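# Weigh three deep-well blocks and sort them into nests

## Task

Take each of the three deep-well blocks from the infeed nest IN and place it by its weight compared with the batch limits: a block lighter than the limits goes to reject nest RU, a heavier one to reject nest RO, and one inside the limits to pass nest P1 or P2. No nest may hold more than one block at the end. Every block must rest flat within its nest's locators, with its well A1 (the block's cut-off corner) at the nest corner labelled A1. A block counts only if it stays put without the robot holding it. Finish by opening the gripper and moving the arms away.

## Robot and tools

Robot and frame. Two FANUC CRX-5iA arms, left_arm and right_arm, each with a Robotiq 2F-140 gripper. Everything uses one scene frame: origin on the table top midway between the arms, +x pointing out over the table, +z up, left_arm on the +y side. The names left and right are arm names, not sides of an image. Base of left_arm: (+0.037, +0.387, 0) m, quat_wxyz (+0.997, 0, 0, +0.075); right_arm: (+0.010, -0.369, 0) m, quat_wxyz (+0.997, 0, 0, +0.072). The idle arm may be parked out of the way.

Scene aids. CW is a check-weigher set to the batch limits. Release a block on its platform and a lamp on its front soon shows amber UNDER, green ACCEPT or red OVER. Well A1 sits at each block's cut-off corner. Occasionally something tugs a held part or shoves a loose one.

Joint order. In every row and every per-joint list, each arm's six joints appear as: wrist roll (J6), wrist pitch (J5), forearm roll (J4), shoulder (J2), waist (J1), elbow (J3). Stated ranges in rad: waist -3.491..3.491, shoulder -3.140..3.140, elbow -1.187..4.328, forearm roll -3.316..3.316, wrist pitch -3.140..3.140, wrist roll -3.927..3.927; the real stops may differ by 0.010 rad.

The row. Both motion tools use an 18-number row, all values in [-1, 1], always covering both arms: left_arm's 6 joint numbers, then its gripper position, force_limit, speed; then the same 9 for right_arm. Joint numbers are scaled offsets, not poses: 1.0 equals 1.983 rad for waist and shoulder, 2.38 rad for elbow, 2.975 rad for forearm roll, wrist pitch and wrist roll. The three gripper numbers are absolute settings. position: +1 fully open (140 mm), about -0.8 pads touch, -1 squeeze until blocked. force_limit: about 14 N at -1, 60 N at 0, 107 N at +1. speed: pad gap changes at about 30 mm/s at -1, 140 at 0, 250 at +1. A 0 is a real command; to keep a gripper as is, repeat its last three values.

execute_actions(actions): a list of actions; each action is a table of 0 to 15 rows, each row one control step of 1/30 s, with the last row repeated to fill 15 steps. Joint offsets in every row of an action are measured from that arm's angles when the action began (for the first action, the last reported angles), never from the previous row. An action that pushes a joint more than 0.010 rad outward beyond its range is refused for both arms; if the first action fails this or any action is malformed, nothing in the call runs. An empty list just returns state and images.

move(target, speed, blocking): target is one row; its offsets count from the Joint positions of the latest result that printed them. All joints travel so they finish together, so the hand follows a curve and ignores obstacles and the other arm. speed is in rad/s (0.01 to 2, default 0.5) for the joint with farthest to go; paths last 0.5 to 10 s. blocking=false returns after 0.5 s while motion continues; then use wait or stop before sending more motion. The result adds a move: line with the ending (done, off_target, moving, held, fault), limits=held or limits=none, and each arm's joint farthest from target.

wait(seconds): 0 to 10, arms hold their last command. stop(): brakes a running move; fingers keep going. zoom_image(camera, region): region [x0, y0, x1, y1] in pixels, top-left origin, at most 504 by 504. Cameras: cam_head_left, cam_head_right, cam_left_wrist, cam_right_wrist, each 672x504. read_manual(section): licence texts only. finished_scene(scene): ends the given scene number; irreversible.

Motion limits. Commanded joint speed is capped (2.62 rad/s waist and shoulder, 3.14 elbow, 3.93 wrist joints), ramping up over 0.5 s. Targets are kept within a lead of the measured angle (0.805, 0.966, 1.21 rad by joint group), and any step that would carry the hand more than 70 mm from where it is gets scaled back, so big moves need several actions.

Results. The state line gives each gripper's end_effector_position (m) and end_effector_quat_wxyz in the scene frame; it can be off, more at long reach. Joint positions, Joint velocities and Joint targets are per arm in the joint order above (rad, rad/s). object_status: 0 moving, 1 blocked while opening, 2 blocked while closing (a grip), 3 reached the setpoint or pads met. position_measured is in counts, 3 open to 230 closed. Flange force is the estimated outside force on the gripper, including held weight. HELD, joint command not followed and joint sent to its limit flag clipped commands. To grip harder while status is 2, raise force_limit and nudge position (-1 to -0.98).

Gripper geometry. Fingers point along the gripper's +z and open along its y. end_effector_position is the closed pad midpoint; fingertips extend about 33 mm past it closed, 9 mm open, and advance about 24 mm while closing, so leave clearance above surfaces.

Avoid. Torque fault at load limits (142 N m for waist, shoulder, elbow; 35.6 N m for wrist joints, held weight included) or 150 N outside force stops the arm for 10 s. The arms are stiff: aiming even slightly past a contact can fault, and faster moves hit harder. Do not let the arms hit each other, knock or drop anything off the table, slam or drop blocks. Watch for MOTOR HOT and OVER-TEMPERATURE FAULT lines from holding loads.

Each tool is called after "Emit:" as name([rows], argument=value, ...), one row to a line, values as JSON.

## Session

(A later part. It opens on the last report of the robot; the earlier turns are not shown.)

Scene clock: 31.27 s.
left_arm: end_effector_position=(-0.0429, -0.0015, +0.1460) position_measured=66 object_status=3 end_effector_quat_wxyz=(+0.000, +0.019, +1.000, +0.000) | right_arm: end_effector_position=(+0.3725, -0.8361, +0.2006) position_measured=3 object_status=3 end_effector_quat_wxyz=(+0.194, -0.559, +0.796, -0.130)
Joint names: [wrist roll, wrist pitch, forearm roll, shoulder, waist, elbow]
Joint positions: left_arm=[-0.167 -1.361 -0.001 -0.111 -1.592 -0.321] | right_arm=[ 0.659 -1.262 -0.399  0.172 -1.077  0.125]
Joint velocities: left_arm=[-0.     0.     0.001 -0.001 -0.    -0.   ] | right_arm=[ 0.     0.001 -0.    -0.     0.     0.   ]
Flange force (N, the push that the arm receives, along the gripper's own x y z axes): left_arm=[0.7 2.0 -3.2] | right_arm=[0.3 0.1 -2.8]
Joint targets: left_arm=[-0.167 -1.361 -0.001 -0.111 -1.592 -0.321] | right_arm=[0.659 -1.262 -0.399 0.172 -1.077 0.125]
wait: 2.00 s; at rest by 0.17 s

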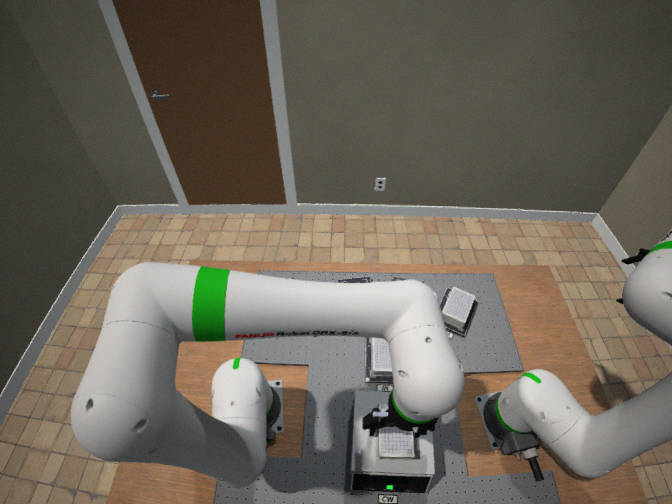

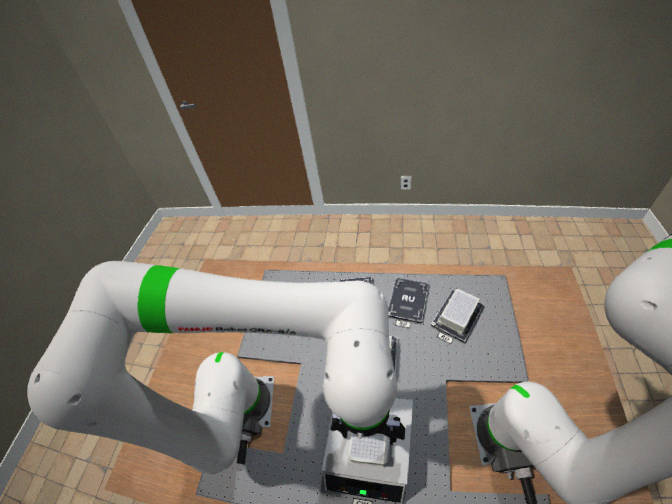

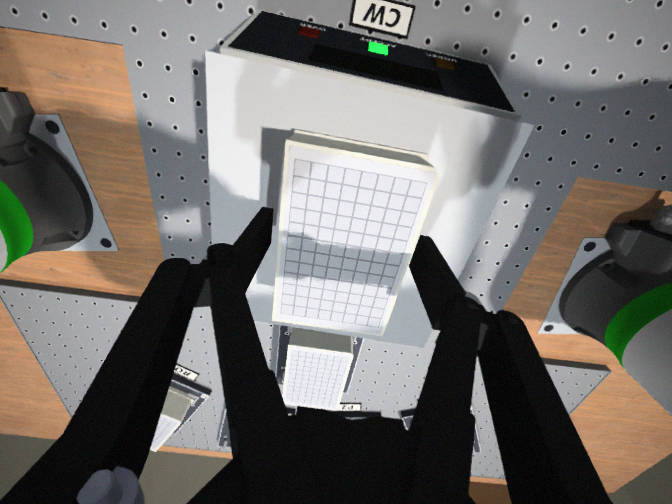

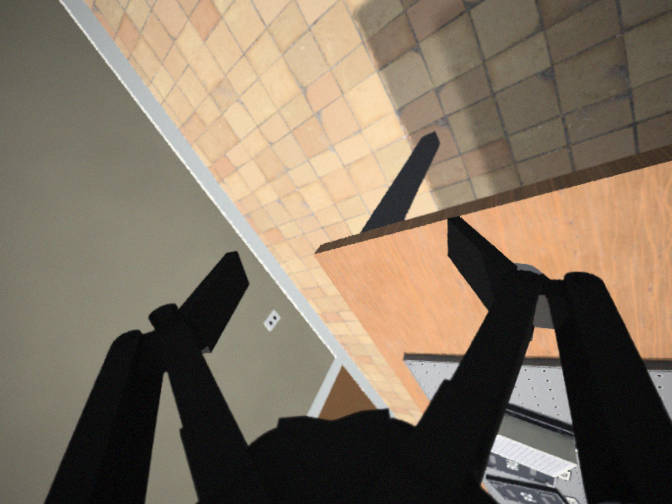

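Emit:
move(target=[0,0,0,0,0,0,-1,0.3,-0.3,0,0,0,0,0,0,1,0,0])

Emit:
move(target=[0,-0.048,0,0,0,0.06,-1,0.3,-0.3,0,0,0,0,0,0,1,0,0], speed=0.3)

Emit:
move(target=[-0.2884,0.085,0,0.1573,0.5325,0.0251,-1,0.3,-0.3,0,0,0,0,0,0,1,0,0], speed=0.75)

Scene clock: 32.20 s.
left_arm: end_effector_position=(-0.0429, -0.0015, +0.1461) position_measured=108 object_status=2 end_effector_quat_wxyz=(+0.000, +0.019, +1.000, +0.000) | right_arm: end_effector_position=(+0.3725, -0.8361, +0.2006) position_measured=3 object_status=3 end_effector_quat_wxyz=(+0.194, -0.559, +0.796, -0.130)
Joint names: [wrist roll, wrist pitch, forearm roll, shoulder, waist, elbow]
Joint positions: left_arm=[-0.167 -1.361 -0.001 -0.111 -1.592 -0.321] | right_arm=[ 0.659 -1.262 -0.399  0.172 -1.077  0.125]
Joint velocities: left_arm=[-0.    -0.001  0.    -0.001 -0.    -0.   ] | right_arm=[ 0.    -0.    -0.     0.     0.    -0.001]
Flange force (N, the push that the arm receives, along the gripper's own x y z axes): left_arm=[0.2 2.0 -14.4] | right_arm=[-1.2 0.2 -2.9]
Joint targets: left_arm=[-0.167 -1.361 -0.001 -0.111 -1.592 -0.321] | right_arm=[0.659 -1.262 -0.399 0.172 -1.077 0.125]
move: done; limits=none; left_arm: farthest joint: the waist, 0.000 radians from its target (0.000 radians at the start); right_arm: farthest joint: the waist, 0.000 radians from its target (0.000 radians at the start)

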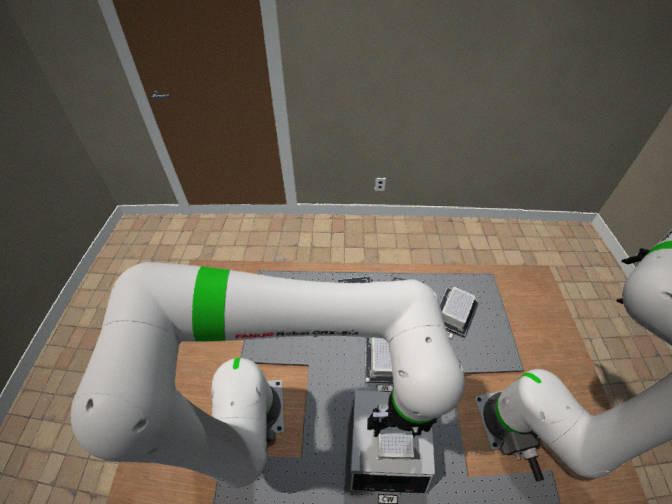

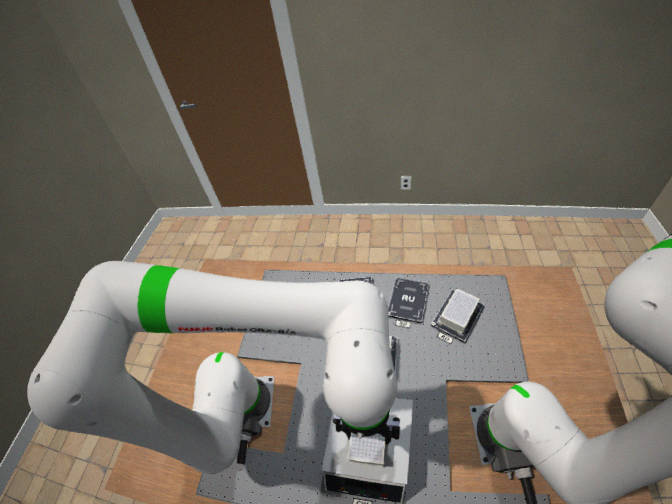

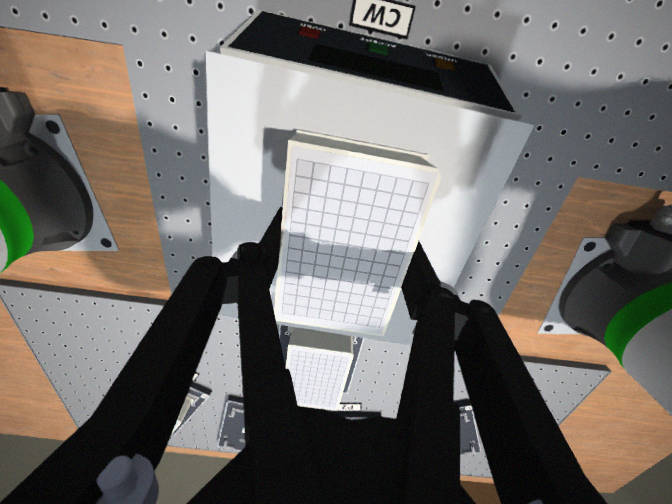

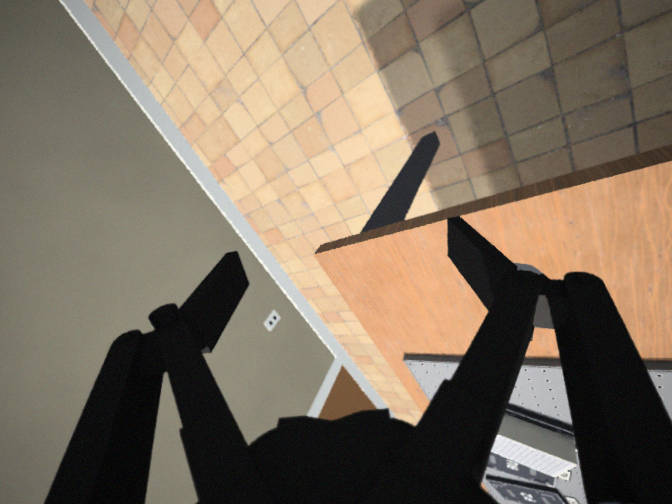

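Scene clock: 33.20 s.
left_arm: end_effector_position=(-0.0418, -0.0099, +0.2068) position_measured=108 object_status=2 end_effector_quat_wxyz=(+0.000, +0.019, +1.000, +0.000) | right_arm: end_effector_position=(+0.3725, -0.8361, +0.2006) position_measured=3 object_status=3 end_effector_quat_wxyz=(+0.194, -0.559, +0.796, -0.130)
Joint names: [wrist roll, wrist pitch, forearm roll, shoulder, waist, elbow]
Joint positions: left_arm=[-0.167 -1.504 -0.001 -0.111 -1.592 -0.179] | right_arm=[ 0.659 -1.262 -0.399  0.172 -1.077  0.125]
Joint velocities: left_arm=[-0.    -0.003 -0.001  0.    -0.     0.001] | right_arm=[-0.     0.001  0.    -0.     0.    -0.   ]
Flange force (N, the push that the arm receives, along the gripper's own x y z axes): left_arm=[1.4 -1.3 -4.1] | right_arm=[-3.7 0.9 -3.4]
Joint targets: left_arm=[-0.167 -1.504 -0.001 -0.111 -1.592 -0.178] | right_arm=[0.659 -1.262 -0.399 0.172 -1.077 0.125]
move: done; limits=none; left_arm: farthest joint: the waist, 0.000 radians from its target (0.000 radians at the start); right_arm: farthest joint: the waist, 0.000 radians from its target (0.000 radians at the start)

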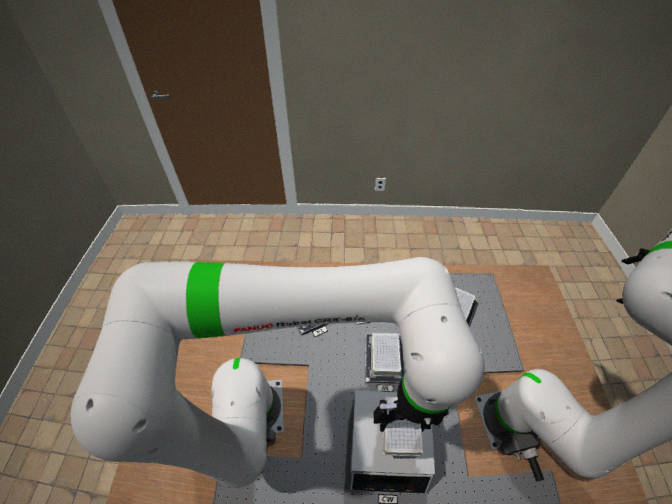

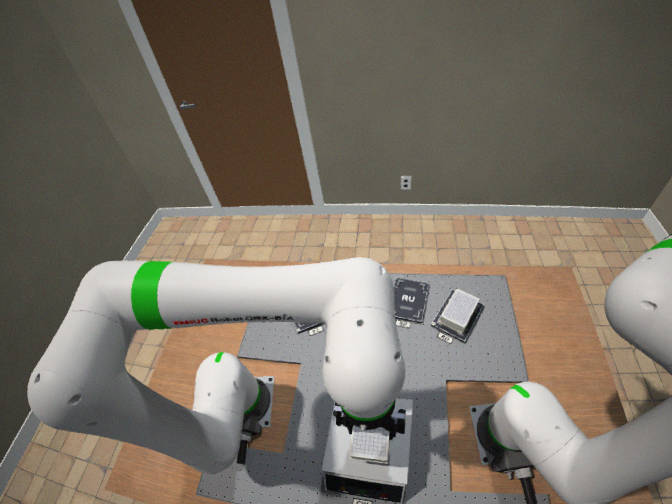

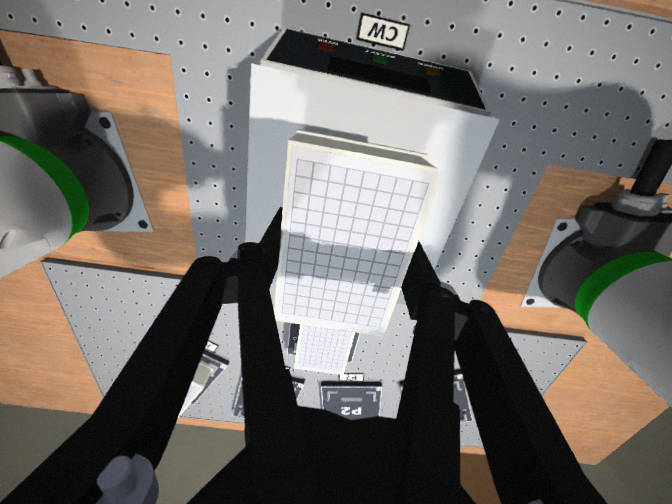

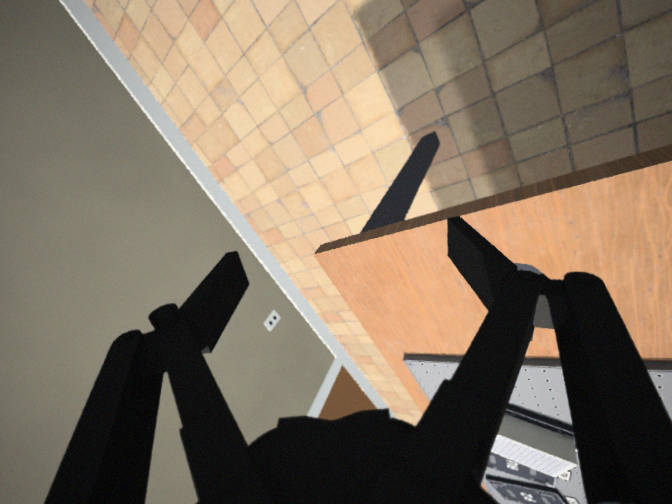

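Scene clock: 35.37 s.
left_arm: end_effector_position=(+0.4427, +0.0824, +0.0949) position_measured=108 object_status=2 end_effector_quat_wxyz=(+0.000, -0.080, +0.997, +0.000) | right_arm: end_effector_position=(+0.3725, -0.8361, +0.2006) position_measured=3 object_status=3 end_effector_quat_wxyz=(+0.194, -0.559, +0.796, -0.130)
Joint names: [wrist roll, wrist pitch, forearm roll, shoulder, waist, elbow]
Joint positions: left_arm=[-1.025 -1.251 -0.001  0.201 -0.536 -0.119] | right_arm=[ 0.659 -1.262 -0.399  0.172 -1.077  0.125]
Joint velocities: left_arm=[-0.001  0.001  0.001  0.001  0.002  0.   ] | right_arm=[ 0.     0.     0.001  0.    -0.     0.001]
Flange force (N, the push that the arm receives, along the gripper's own x y z axes): left_arm=[2.6 -0.2 -1.3] | right_arm=[-0.2 -1.5 -2.4]
Joint targets: left_arm=[-1.025 -1.251 -0.001 0.201 -0.536 -0.119] | right_arm=[0.659 -1.262 -0.399 0.172 -1.077 0.125]
move: done; limits=none; left_arm: farthest joint: the waist, 0.000 radians from its target (1.056 radians at the start); right_arm: farthest joint: the waist, 0.000 radians from its target (0.000 radians at the start)

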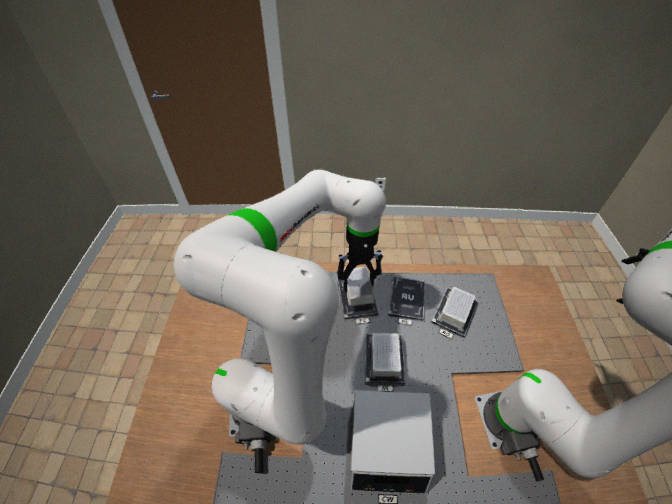

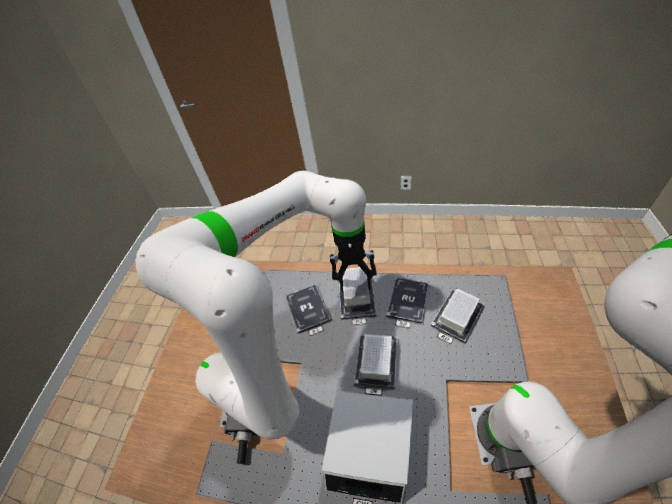

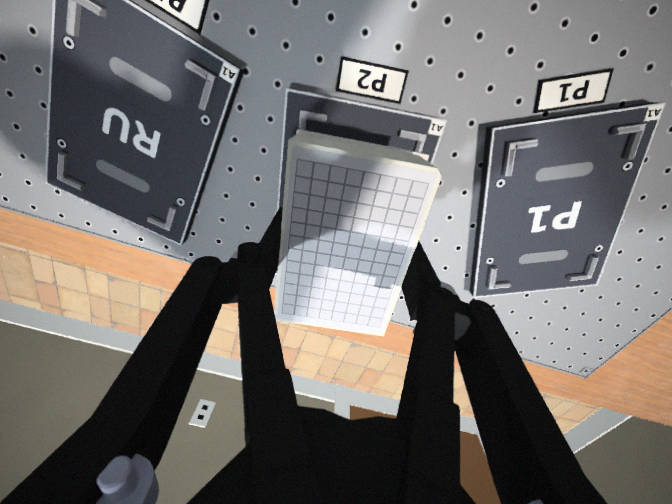

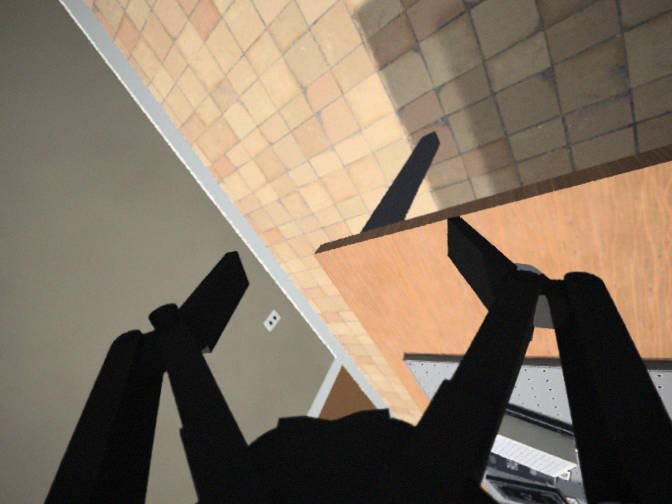

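Emit:
move(target=[-0.0027,0.0206,0,0.0072,-0.001,-0.0198,-1,0.3,-0.3,0,0,0,0,0,0,1,0,0], speed=0.1)

Emit:
zoom_image(camera="cam_left_wrist", region=[230,60,510,270])

Scene clock: 36.60 s.
left_arm: end_effector_position=(+0.4390, +0.0829, +0.0690) position_measured=108 object_status=2 end_effector_quat_wxyz=(+0.000, -0.075, +0.997, +0.000) | right_arm: end_effector_position=(+0.3725, -0.8361, +0.2006) position_measured=3 object_status=3 end_effector_quat_wxyz=(+0.194, -0.559, +0.796, -0.130)
Joint names: [wrist roll, wrist pitch, forearm roll, shoulder, waist, elbow]
Joint positions: left_arm=[-1.033 -1.19  -0.001  0.215 -0.538 -0.166] | right_arm=[ 0.659 -1.262 -0.399  0.172 -1.077  0.125]
Joint velocities: left_arm=[-0.     0.002 -0.     0.001 -0.    -0.002] | right_arm=[-0. -0. -0. -0. -0.  0.]
Flange force (N, the push that the arm receives, along the gripper's own x y z axes): left_arm=[0.5 -1.1 -2.0] | right_arm=[-3.4 1.4 -1.7]
Joint targets: left_arm=[-1.033 -1.190 -0.001 0.215 -0.538 -0.166] | right_arm=[0.659 -1.262 -0.399 0.172 -1.077 0.125]
move: done; limits=none; left_arm: farthest joint: the waist, 0.000 radians from its target (0.002 radians at the start); right_arm: farthest joint: the waist, 0.000 radians from its target (0.000 radians at the start)

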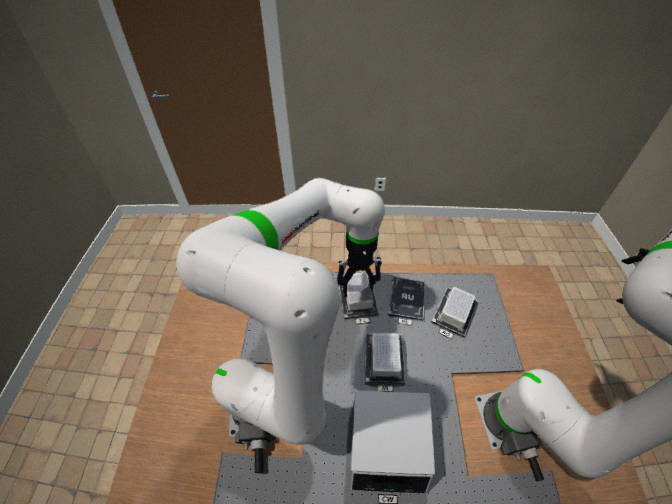

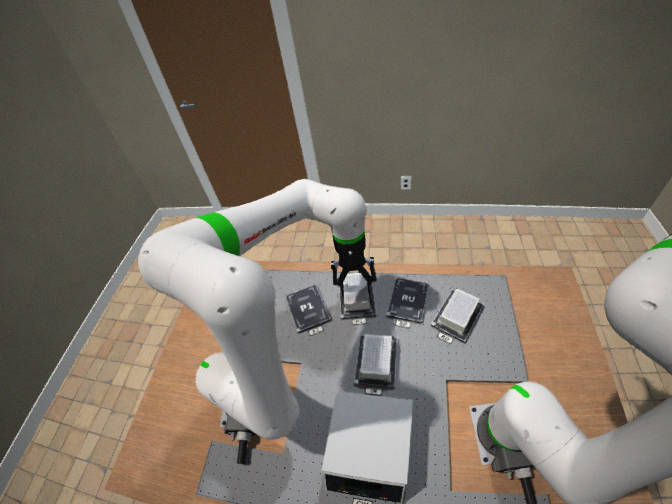

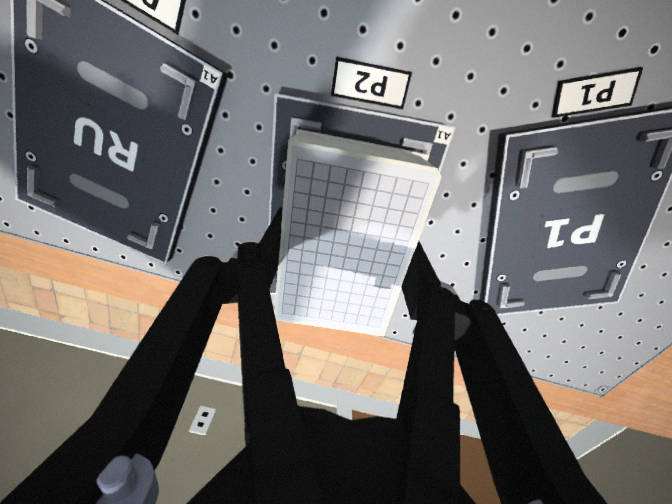

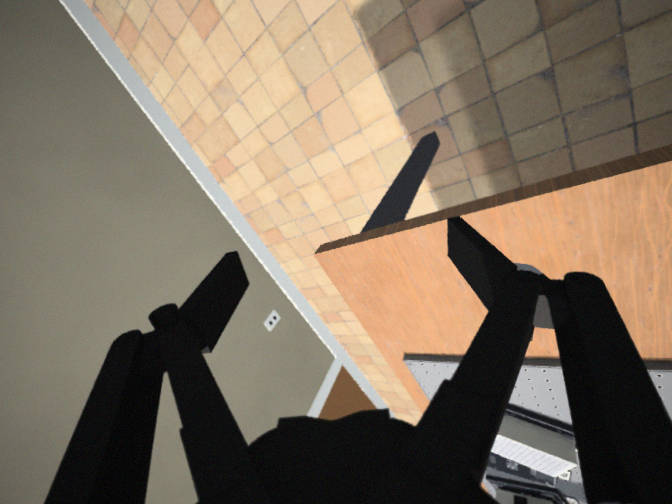

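Region (230, 60, 510, 270) of cam_left_wrist's 672x504 image, scaled by 1.800, with more detail than that image has; it fills the top 378 rows of this view, and the rest is white.

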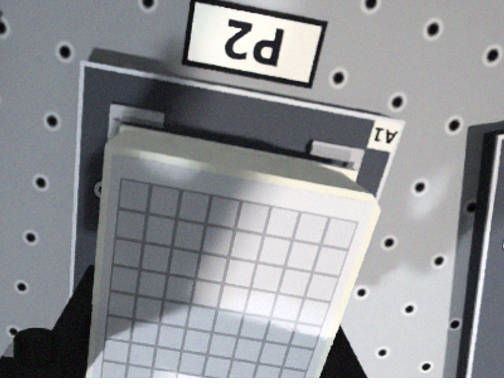

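Emit:
move(target=[0,0.0058,0,0.0036,-0.0005,-0.0043,-1,0.3,-0.3,0,0,0,0,0,0,1,0,0], speed=0.02)

Emit:
move(target=[0,0,0,0,0,0,0.6,0.3,0,0,0,0,0,0,0,1,0,0])

Emit:
move(target=[0,-0.0272,0,-0.0151,0,0.0214,1,0.3,0,0,0,0,0,0,0,1,0,0], speed=0.3)

Scene clock: 40.17 s.
left_arm: end_effector_position=(+0.4386, +0.0825, +0.0615) position_measured=108 object_status=2 end_effector_quat_wxyz=(+0.000, -0.075, +0.997, +0.000) | right_arm: end_effector_position=(+0.3725, -0.8361, +0.2006) position_measured=3 object_status=3 end_effector_quat_wxyz=(+0.194, -0.559, +0.796, -0.130)
Joint names: [wrist roll, wrist pitch, forearm roll, shoulder, waist, elbow]
Joint positions: left_arm=[-1.033 -1.173 -0.001  0.222 -0.539 -0.176] | right_arm=[ 0.659 -1.262 -0.399  0.172 -1.077  0.125]
Joint velocities: left_arm=[-0.     0.001 -0.001  0.001 -0.    -0.001] | right_arm=[ 0.    -0.    -0.001  0.    -0.     0.   ]
Flange force (N, the push that the arm receives, along the gripper's own x y z axes): left_arm=[2.9 1.0 -1.9] | right_arm=[-3.5 1.7 -2.7]
Joint targets: left_arm=[-1.033 -1.172 -0.001 0.222 -0.539 -0.176] | right_arm=[0.659 -1.262 -0.399 0.172 -1.077 0.125]
move: done; limits=none; left_arm: farthest joint: the waist, 0.000 radians from its target (0.001 radians at the start); right_arm: farthest joint: the waist, 0.000 radians from its target (0.000 radians at the start)

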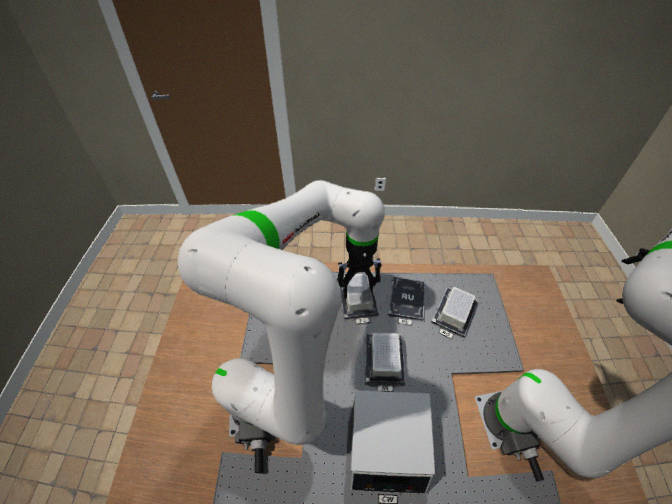

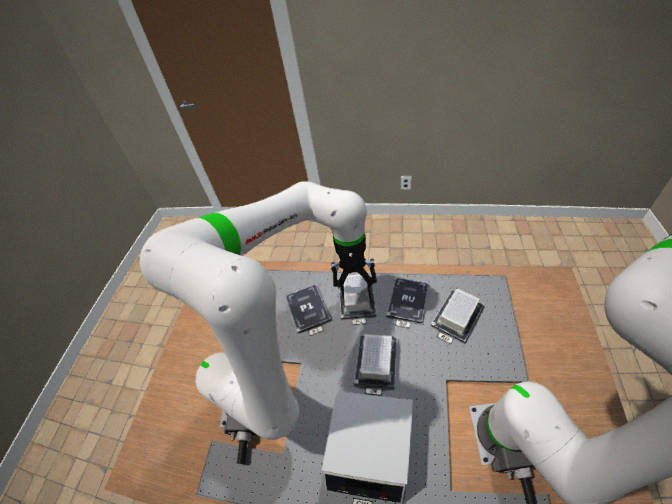

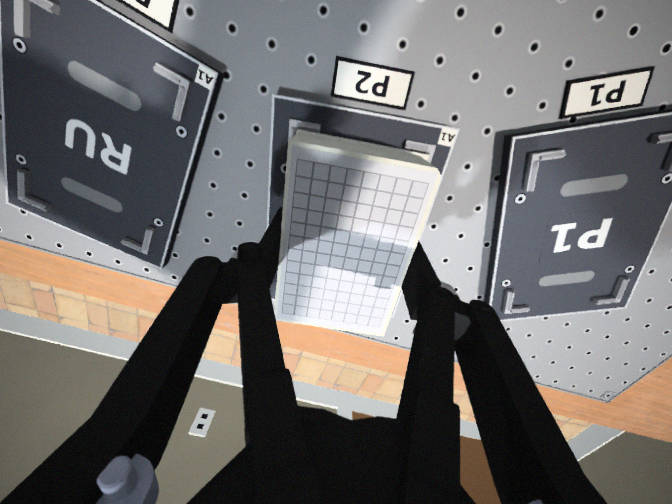

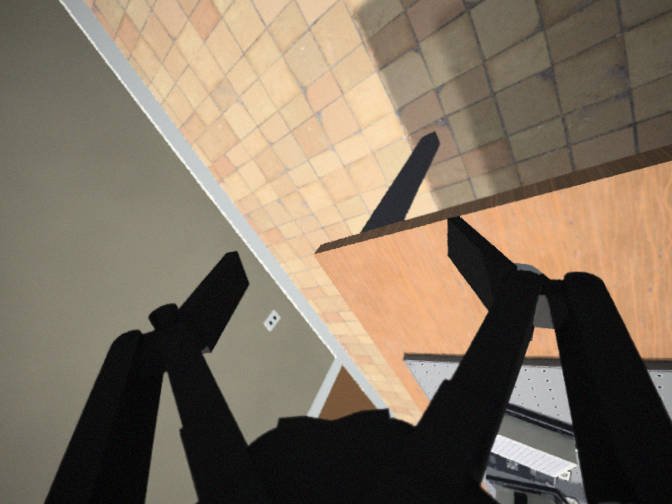

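Scene clock: 40.67 s.
left_arm: end_effector_position=(+0.4386, +0.0825, +0.0614) position_measured=53 object_status=3 end_effector_quat_wxyz=(+0.000, -0.075, +0.997, +0.000) | right_arm: end_effector_position=(+0.3725, -0.8361, +0.2006) position_measured=3 object_status=3 end_effector_quat_wxyz=(+0.194, -0.559, +0.796, -0.130)
Joint names: [wrist roll, wrist pitch, forearm roll, shoulder, waist, elbow]
Joint positions: left_arm=[-1.033 -1.173 -0.001  0.222 -0.539 -0.176] | right_arm=[ 0.659 -1.262 -0.399  0.172 -1.077  0.125]
Joint velocities: left_arm=[ 0.    -0.001  0.002 -0.    -0.    -0.   ] | right_arm=[ 0.    -0.001  0.    -0.     0.     0.   ]
Flange force (N, the push that the arm receives, along the gripper's own x y z axes): left_arm=[1.9 0.9 -2.9] | right_arm=[-2.0 2.2 -3.3]
Joint targets: left_arm=[-1.033 -1.173 -0.001 0.222 -0.539 -0.176] | right_arm=[0.659 -1.262 -0.399 0.172 -1.077 0.125]
move: done; limits=none; left_arm: farthest joint: the waist, 0.000 radians from its target (0.000 radians at the start); right_arm: farthest joint: the waist, 0.000 radians from its target (0.000 radians at the start)

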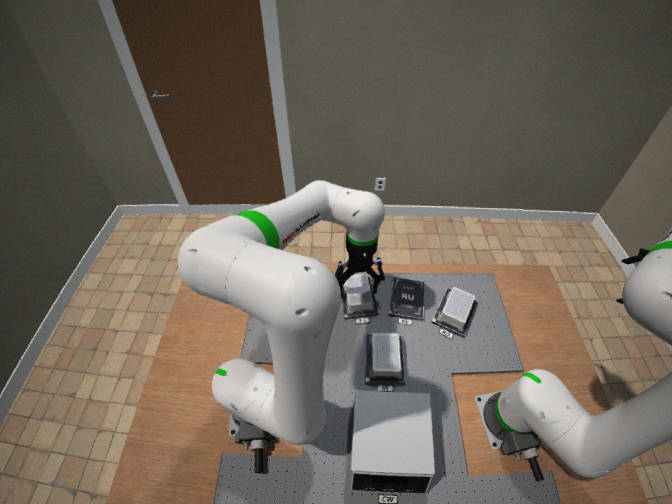

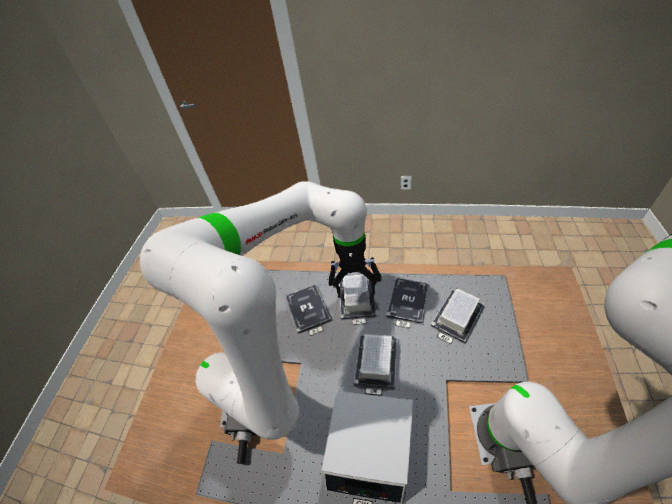

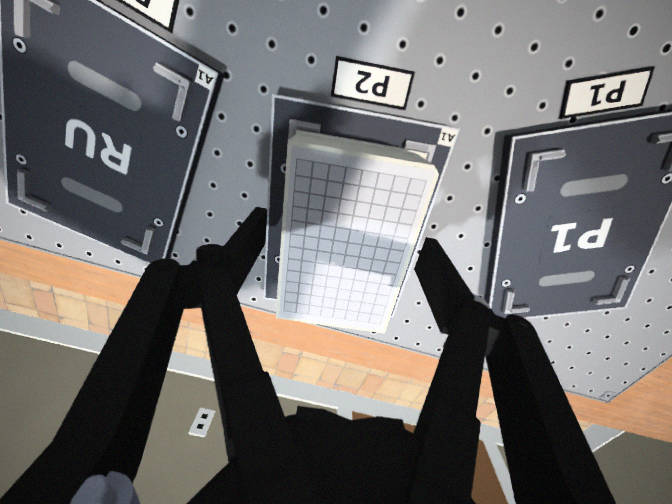

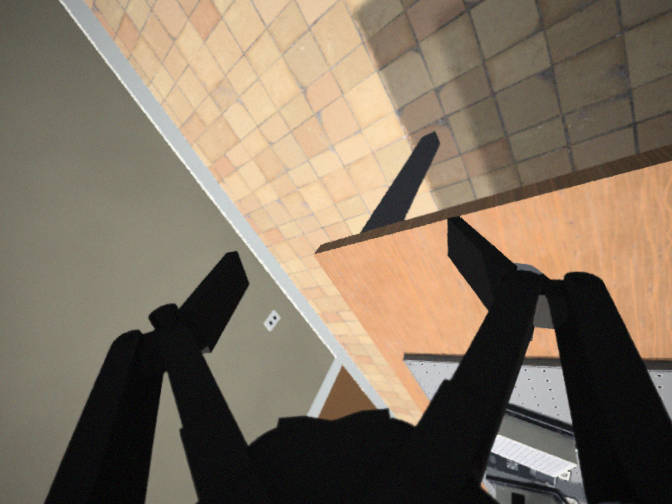

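Scene clock: 41.53 s.
left_arm: end_effector_position=(+0.4388, +0.0825, +0.0965) position_measured=3 object_status=3 end_effector_quat_wxyz=(-0.000, -0.075, +0.997, +0.000) | right_arm: end_effector_position=(+0.3725, -0.8361, +0.2006) position_measured=3 object_status=3 end_effector_quat_wxyz=(+0.194, -0.559, +0.796, -0.130)
Joint names: [wrist roll, wrist pitch, forearm roll, shoulder, waist, elbow]
Joint positions: left_arm=[-1.033 -1.253 -0.001  0.193 -0.539 -0.125] | right_arm=[ 0.659 -1.262 -0.399  0.172 -1.077  0.125]
Joint velocities: left_arm=[-0.    -0.002  0.     0.     0.     0.001] | right_arm=[ 0.  0. -0.  0. -0.  0.]
Flange force (N, the push that the arm receives, along the gripper's own x y z axes): left_arm=[1.1 0.9 -4.0] | right_arm=[-0.6 -0.3 -2.9]
Joint targets: left_arm=[-1.033 -1.253 -0.001 0.193 -0.539 -0.125] | right_arm=[0.659 -1.262 -0.399 0.172 -1.077 0.125]
move: done; limits=none; left_arm: farthest joint: the shoulder, 0.001 radians from its target (0.030 radians at the start); right_arm: farthest joint: the waist, 0.000 radians from its target (0.000 radians at the start)

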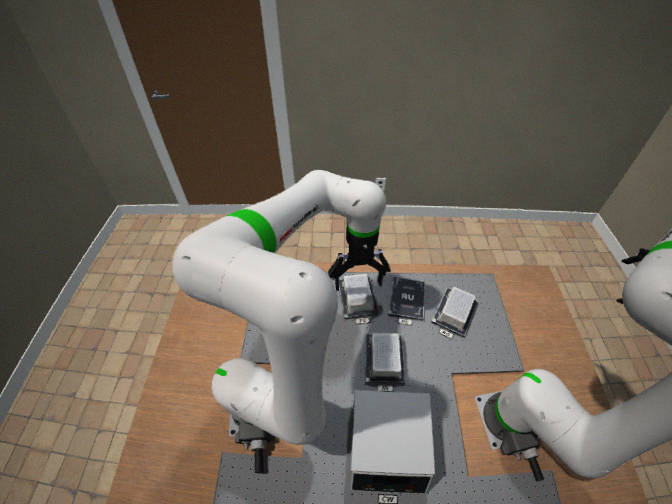

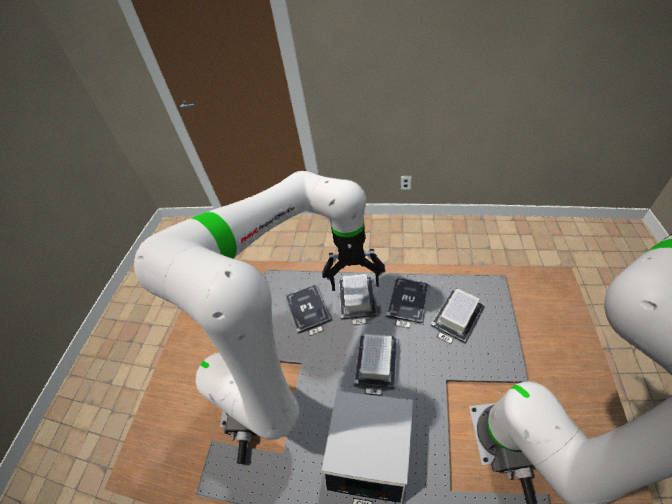

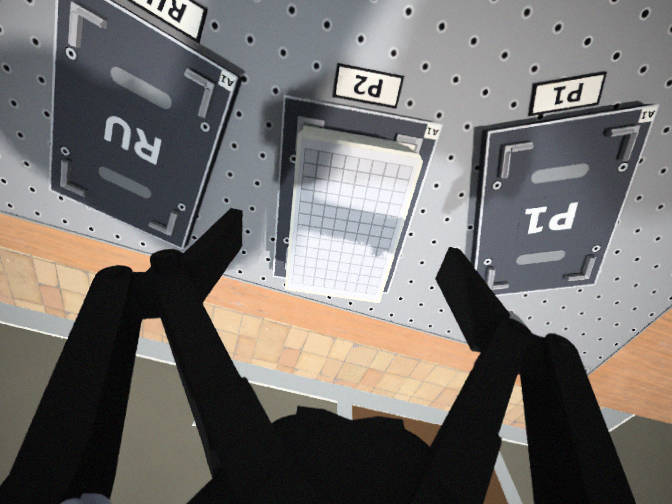

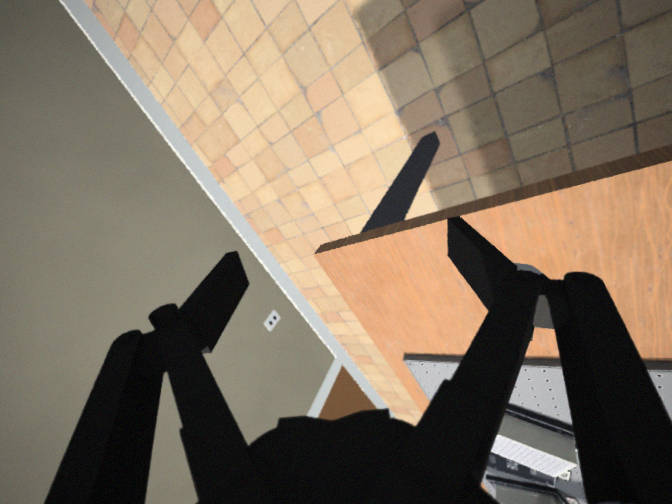

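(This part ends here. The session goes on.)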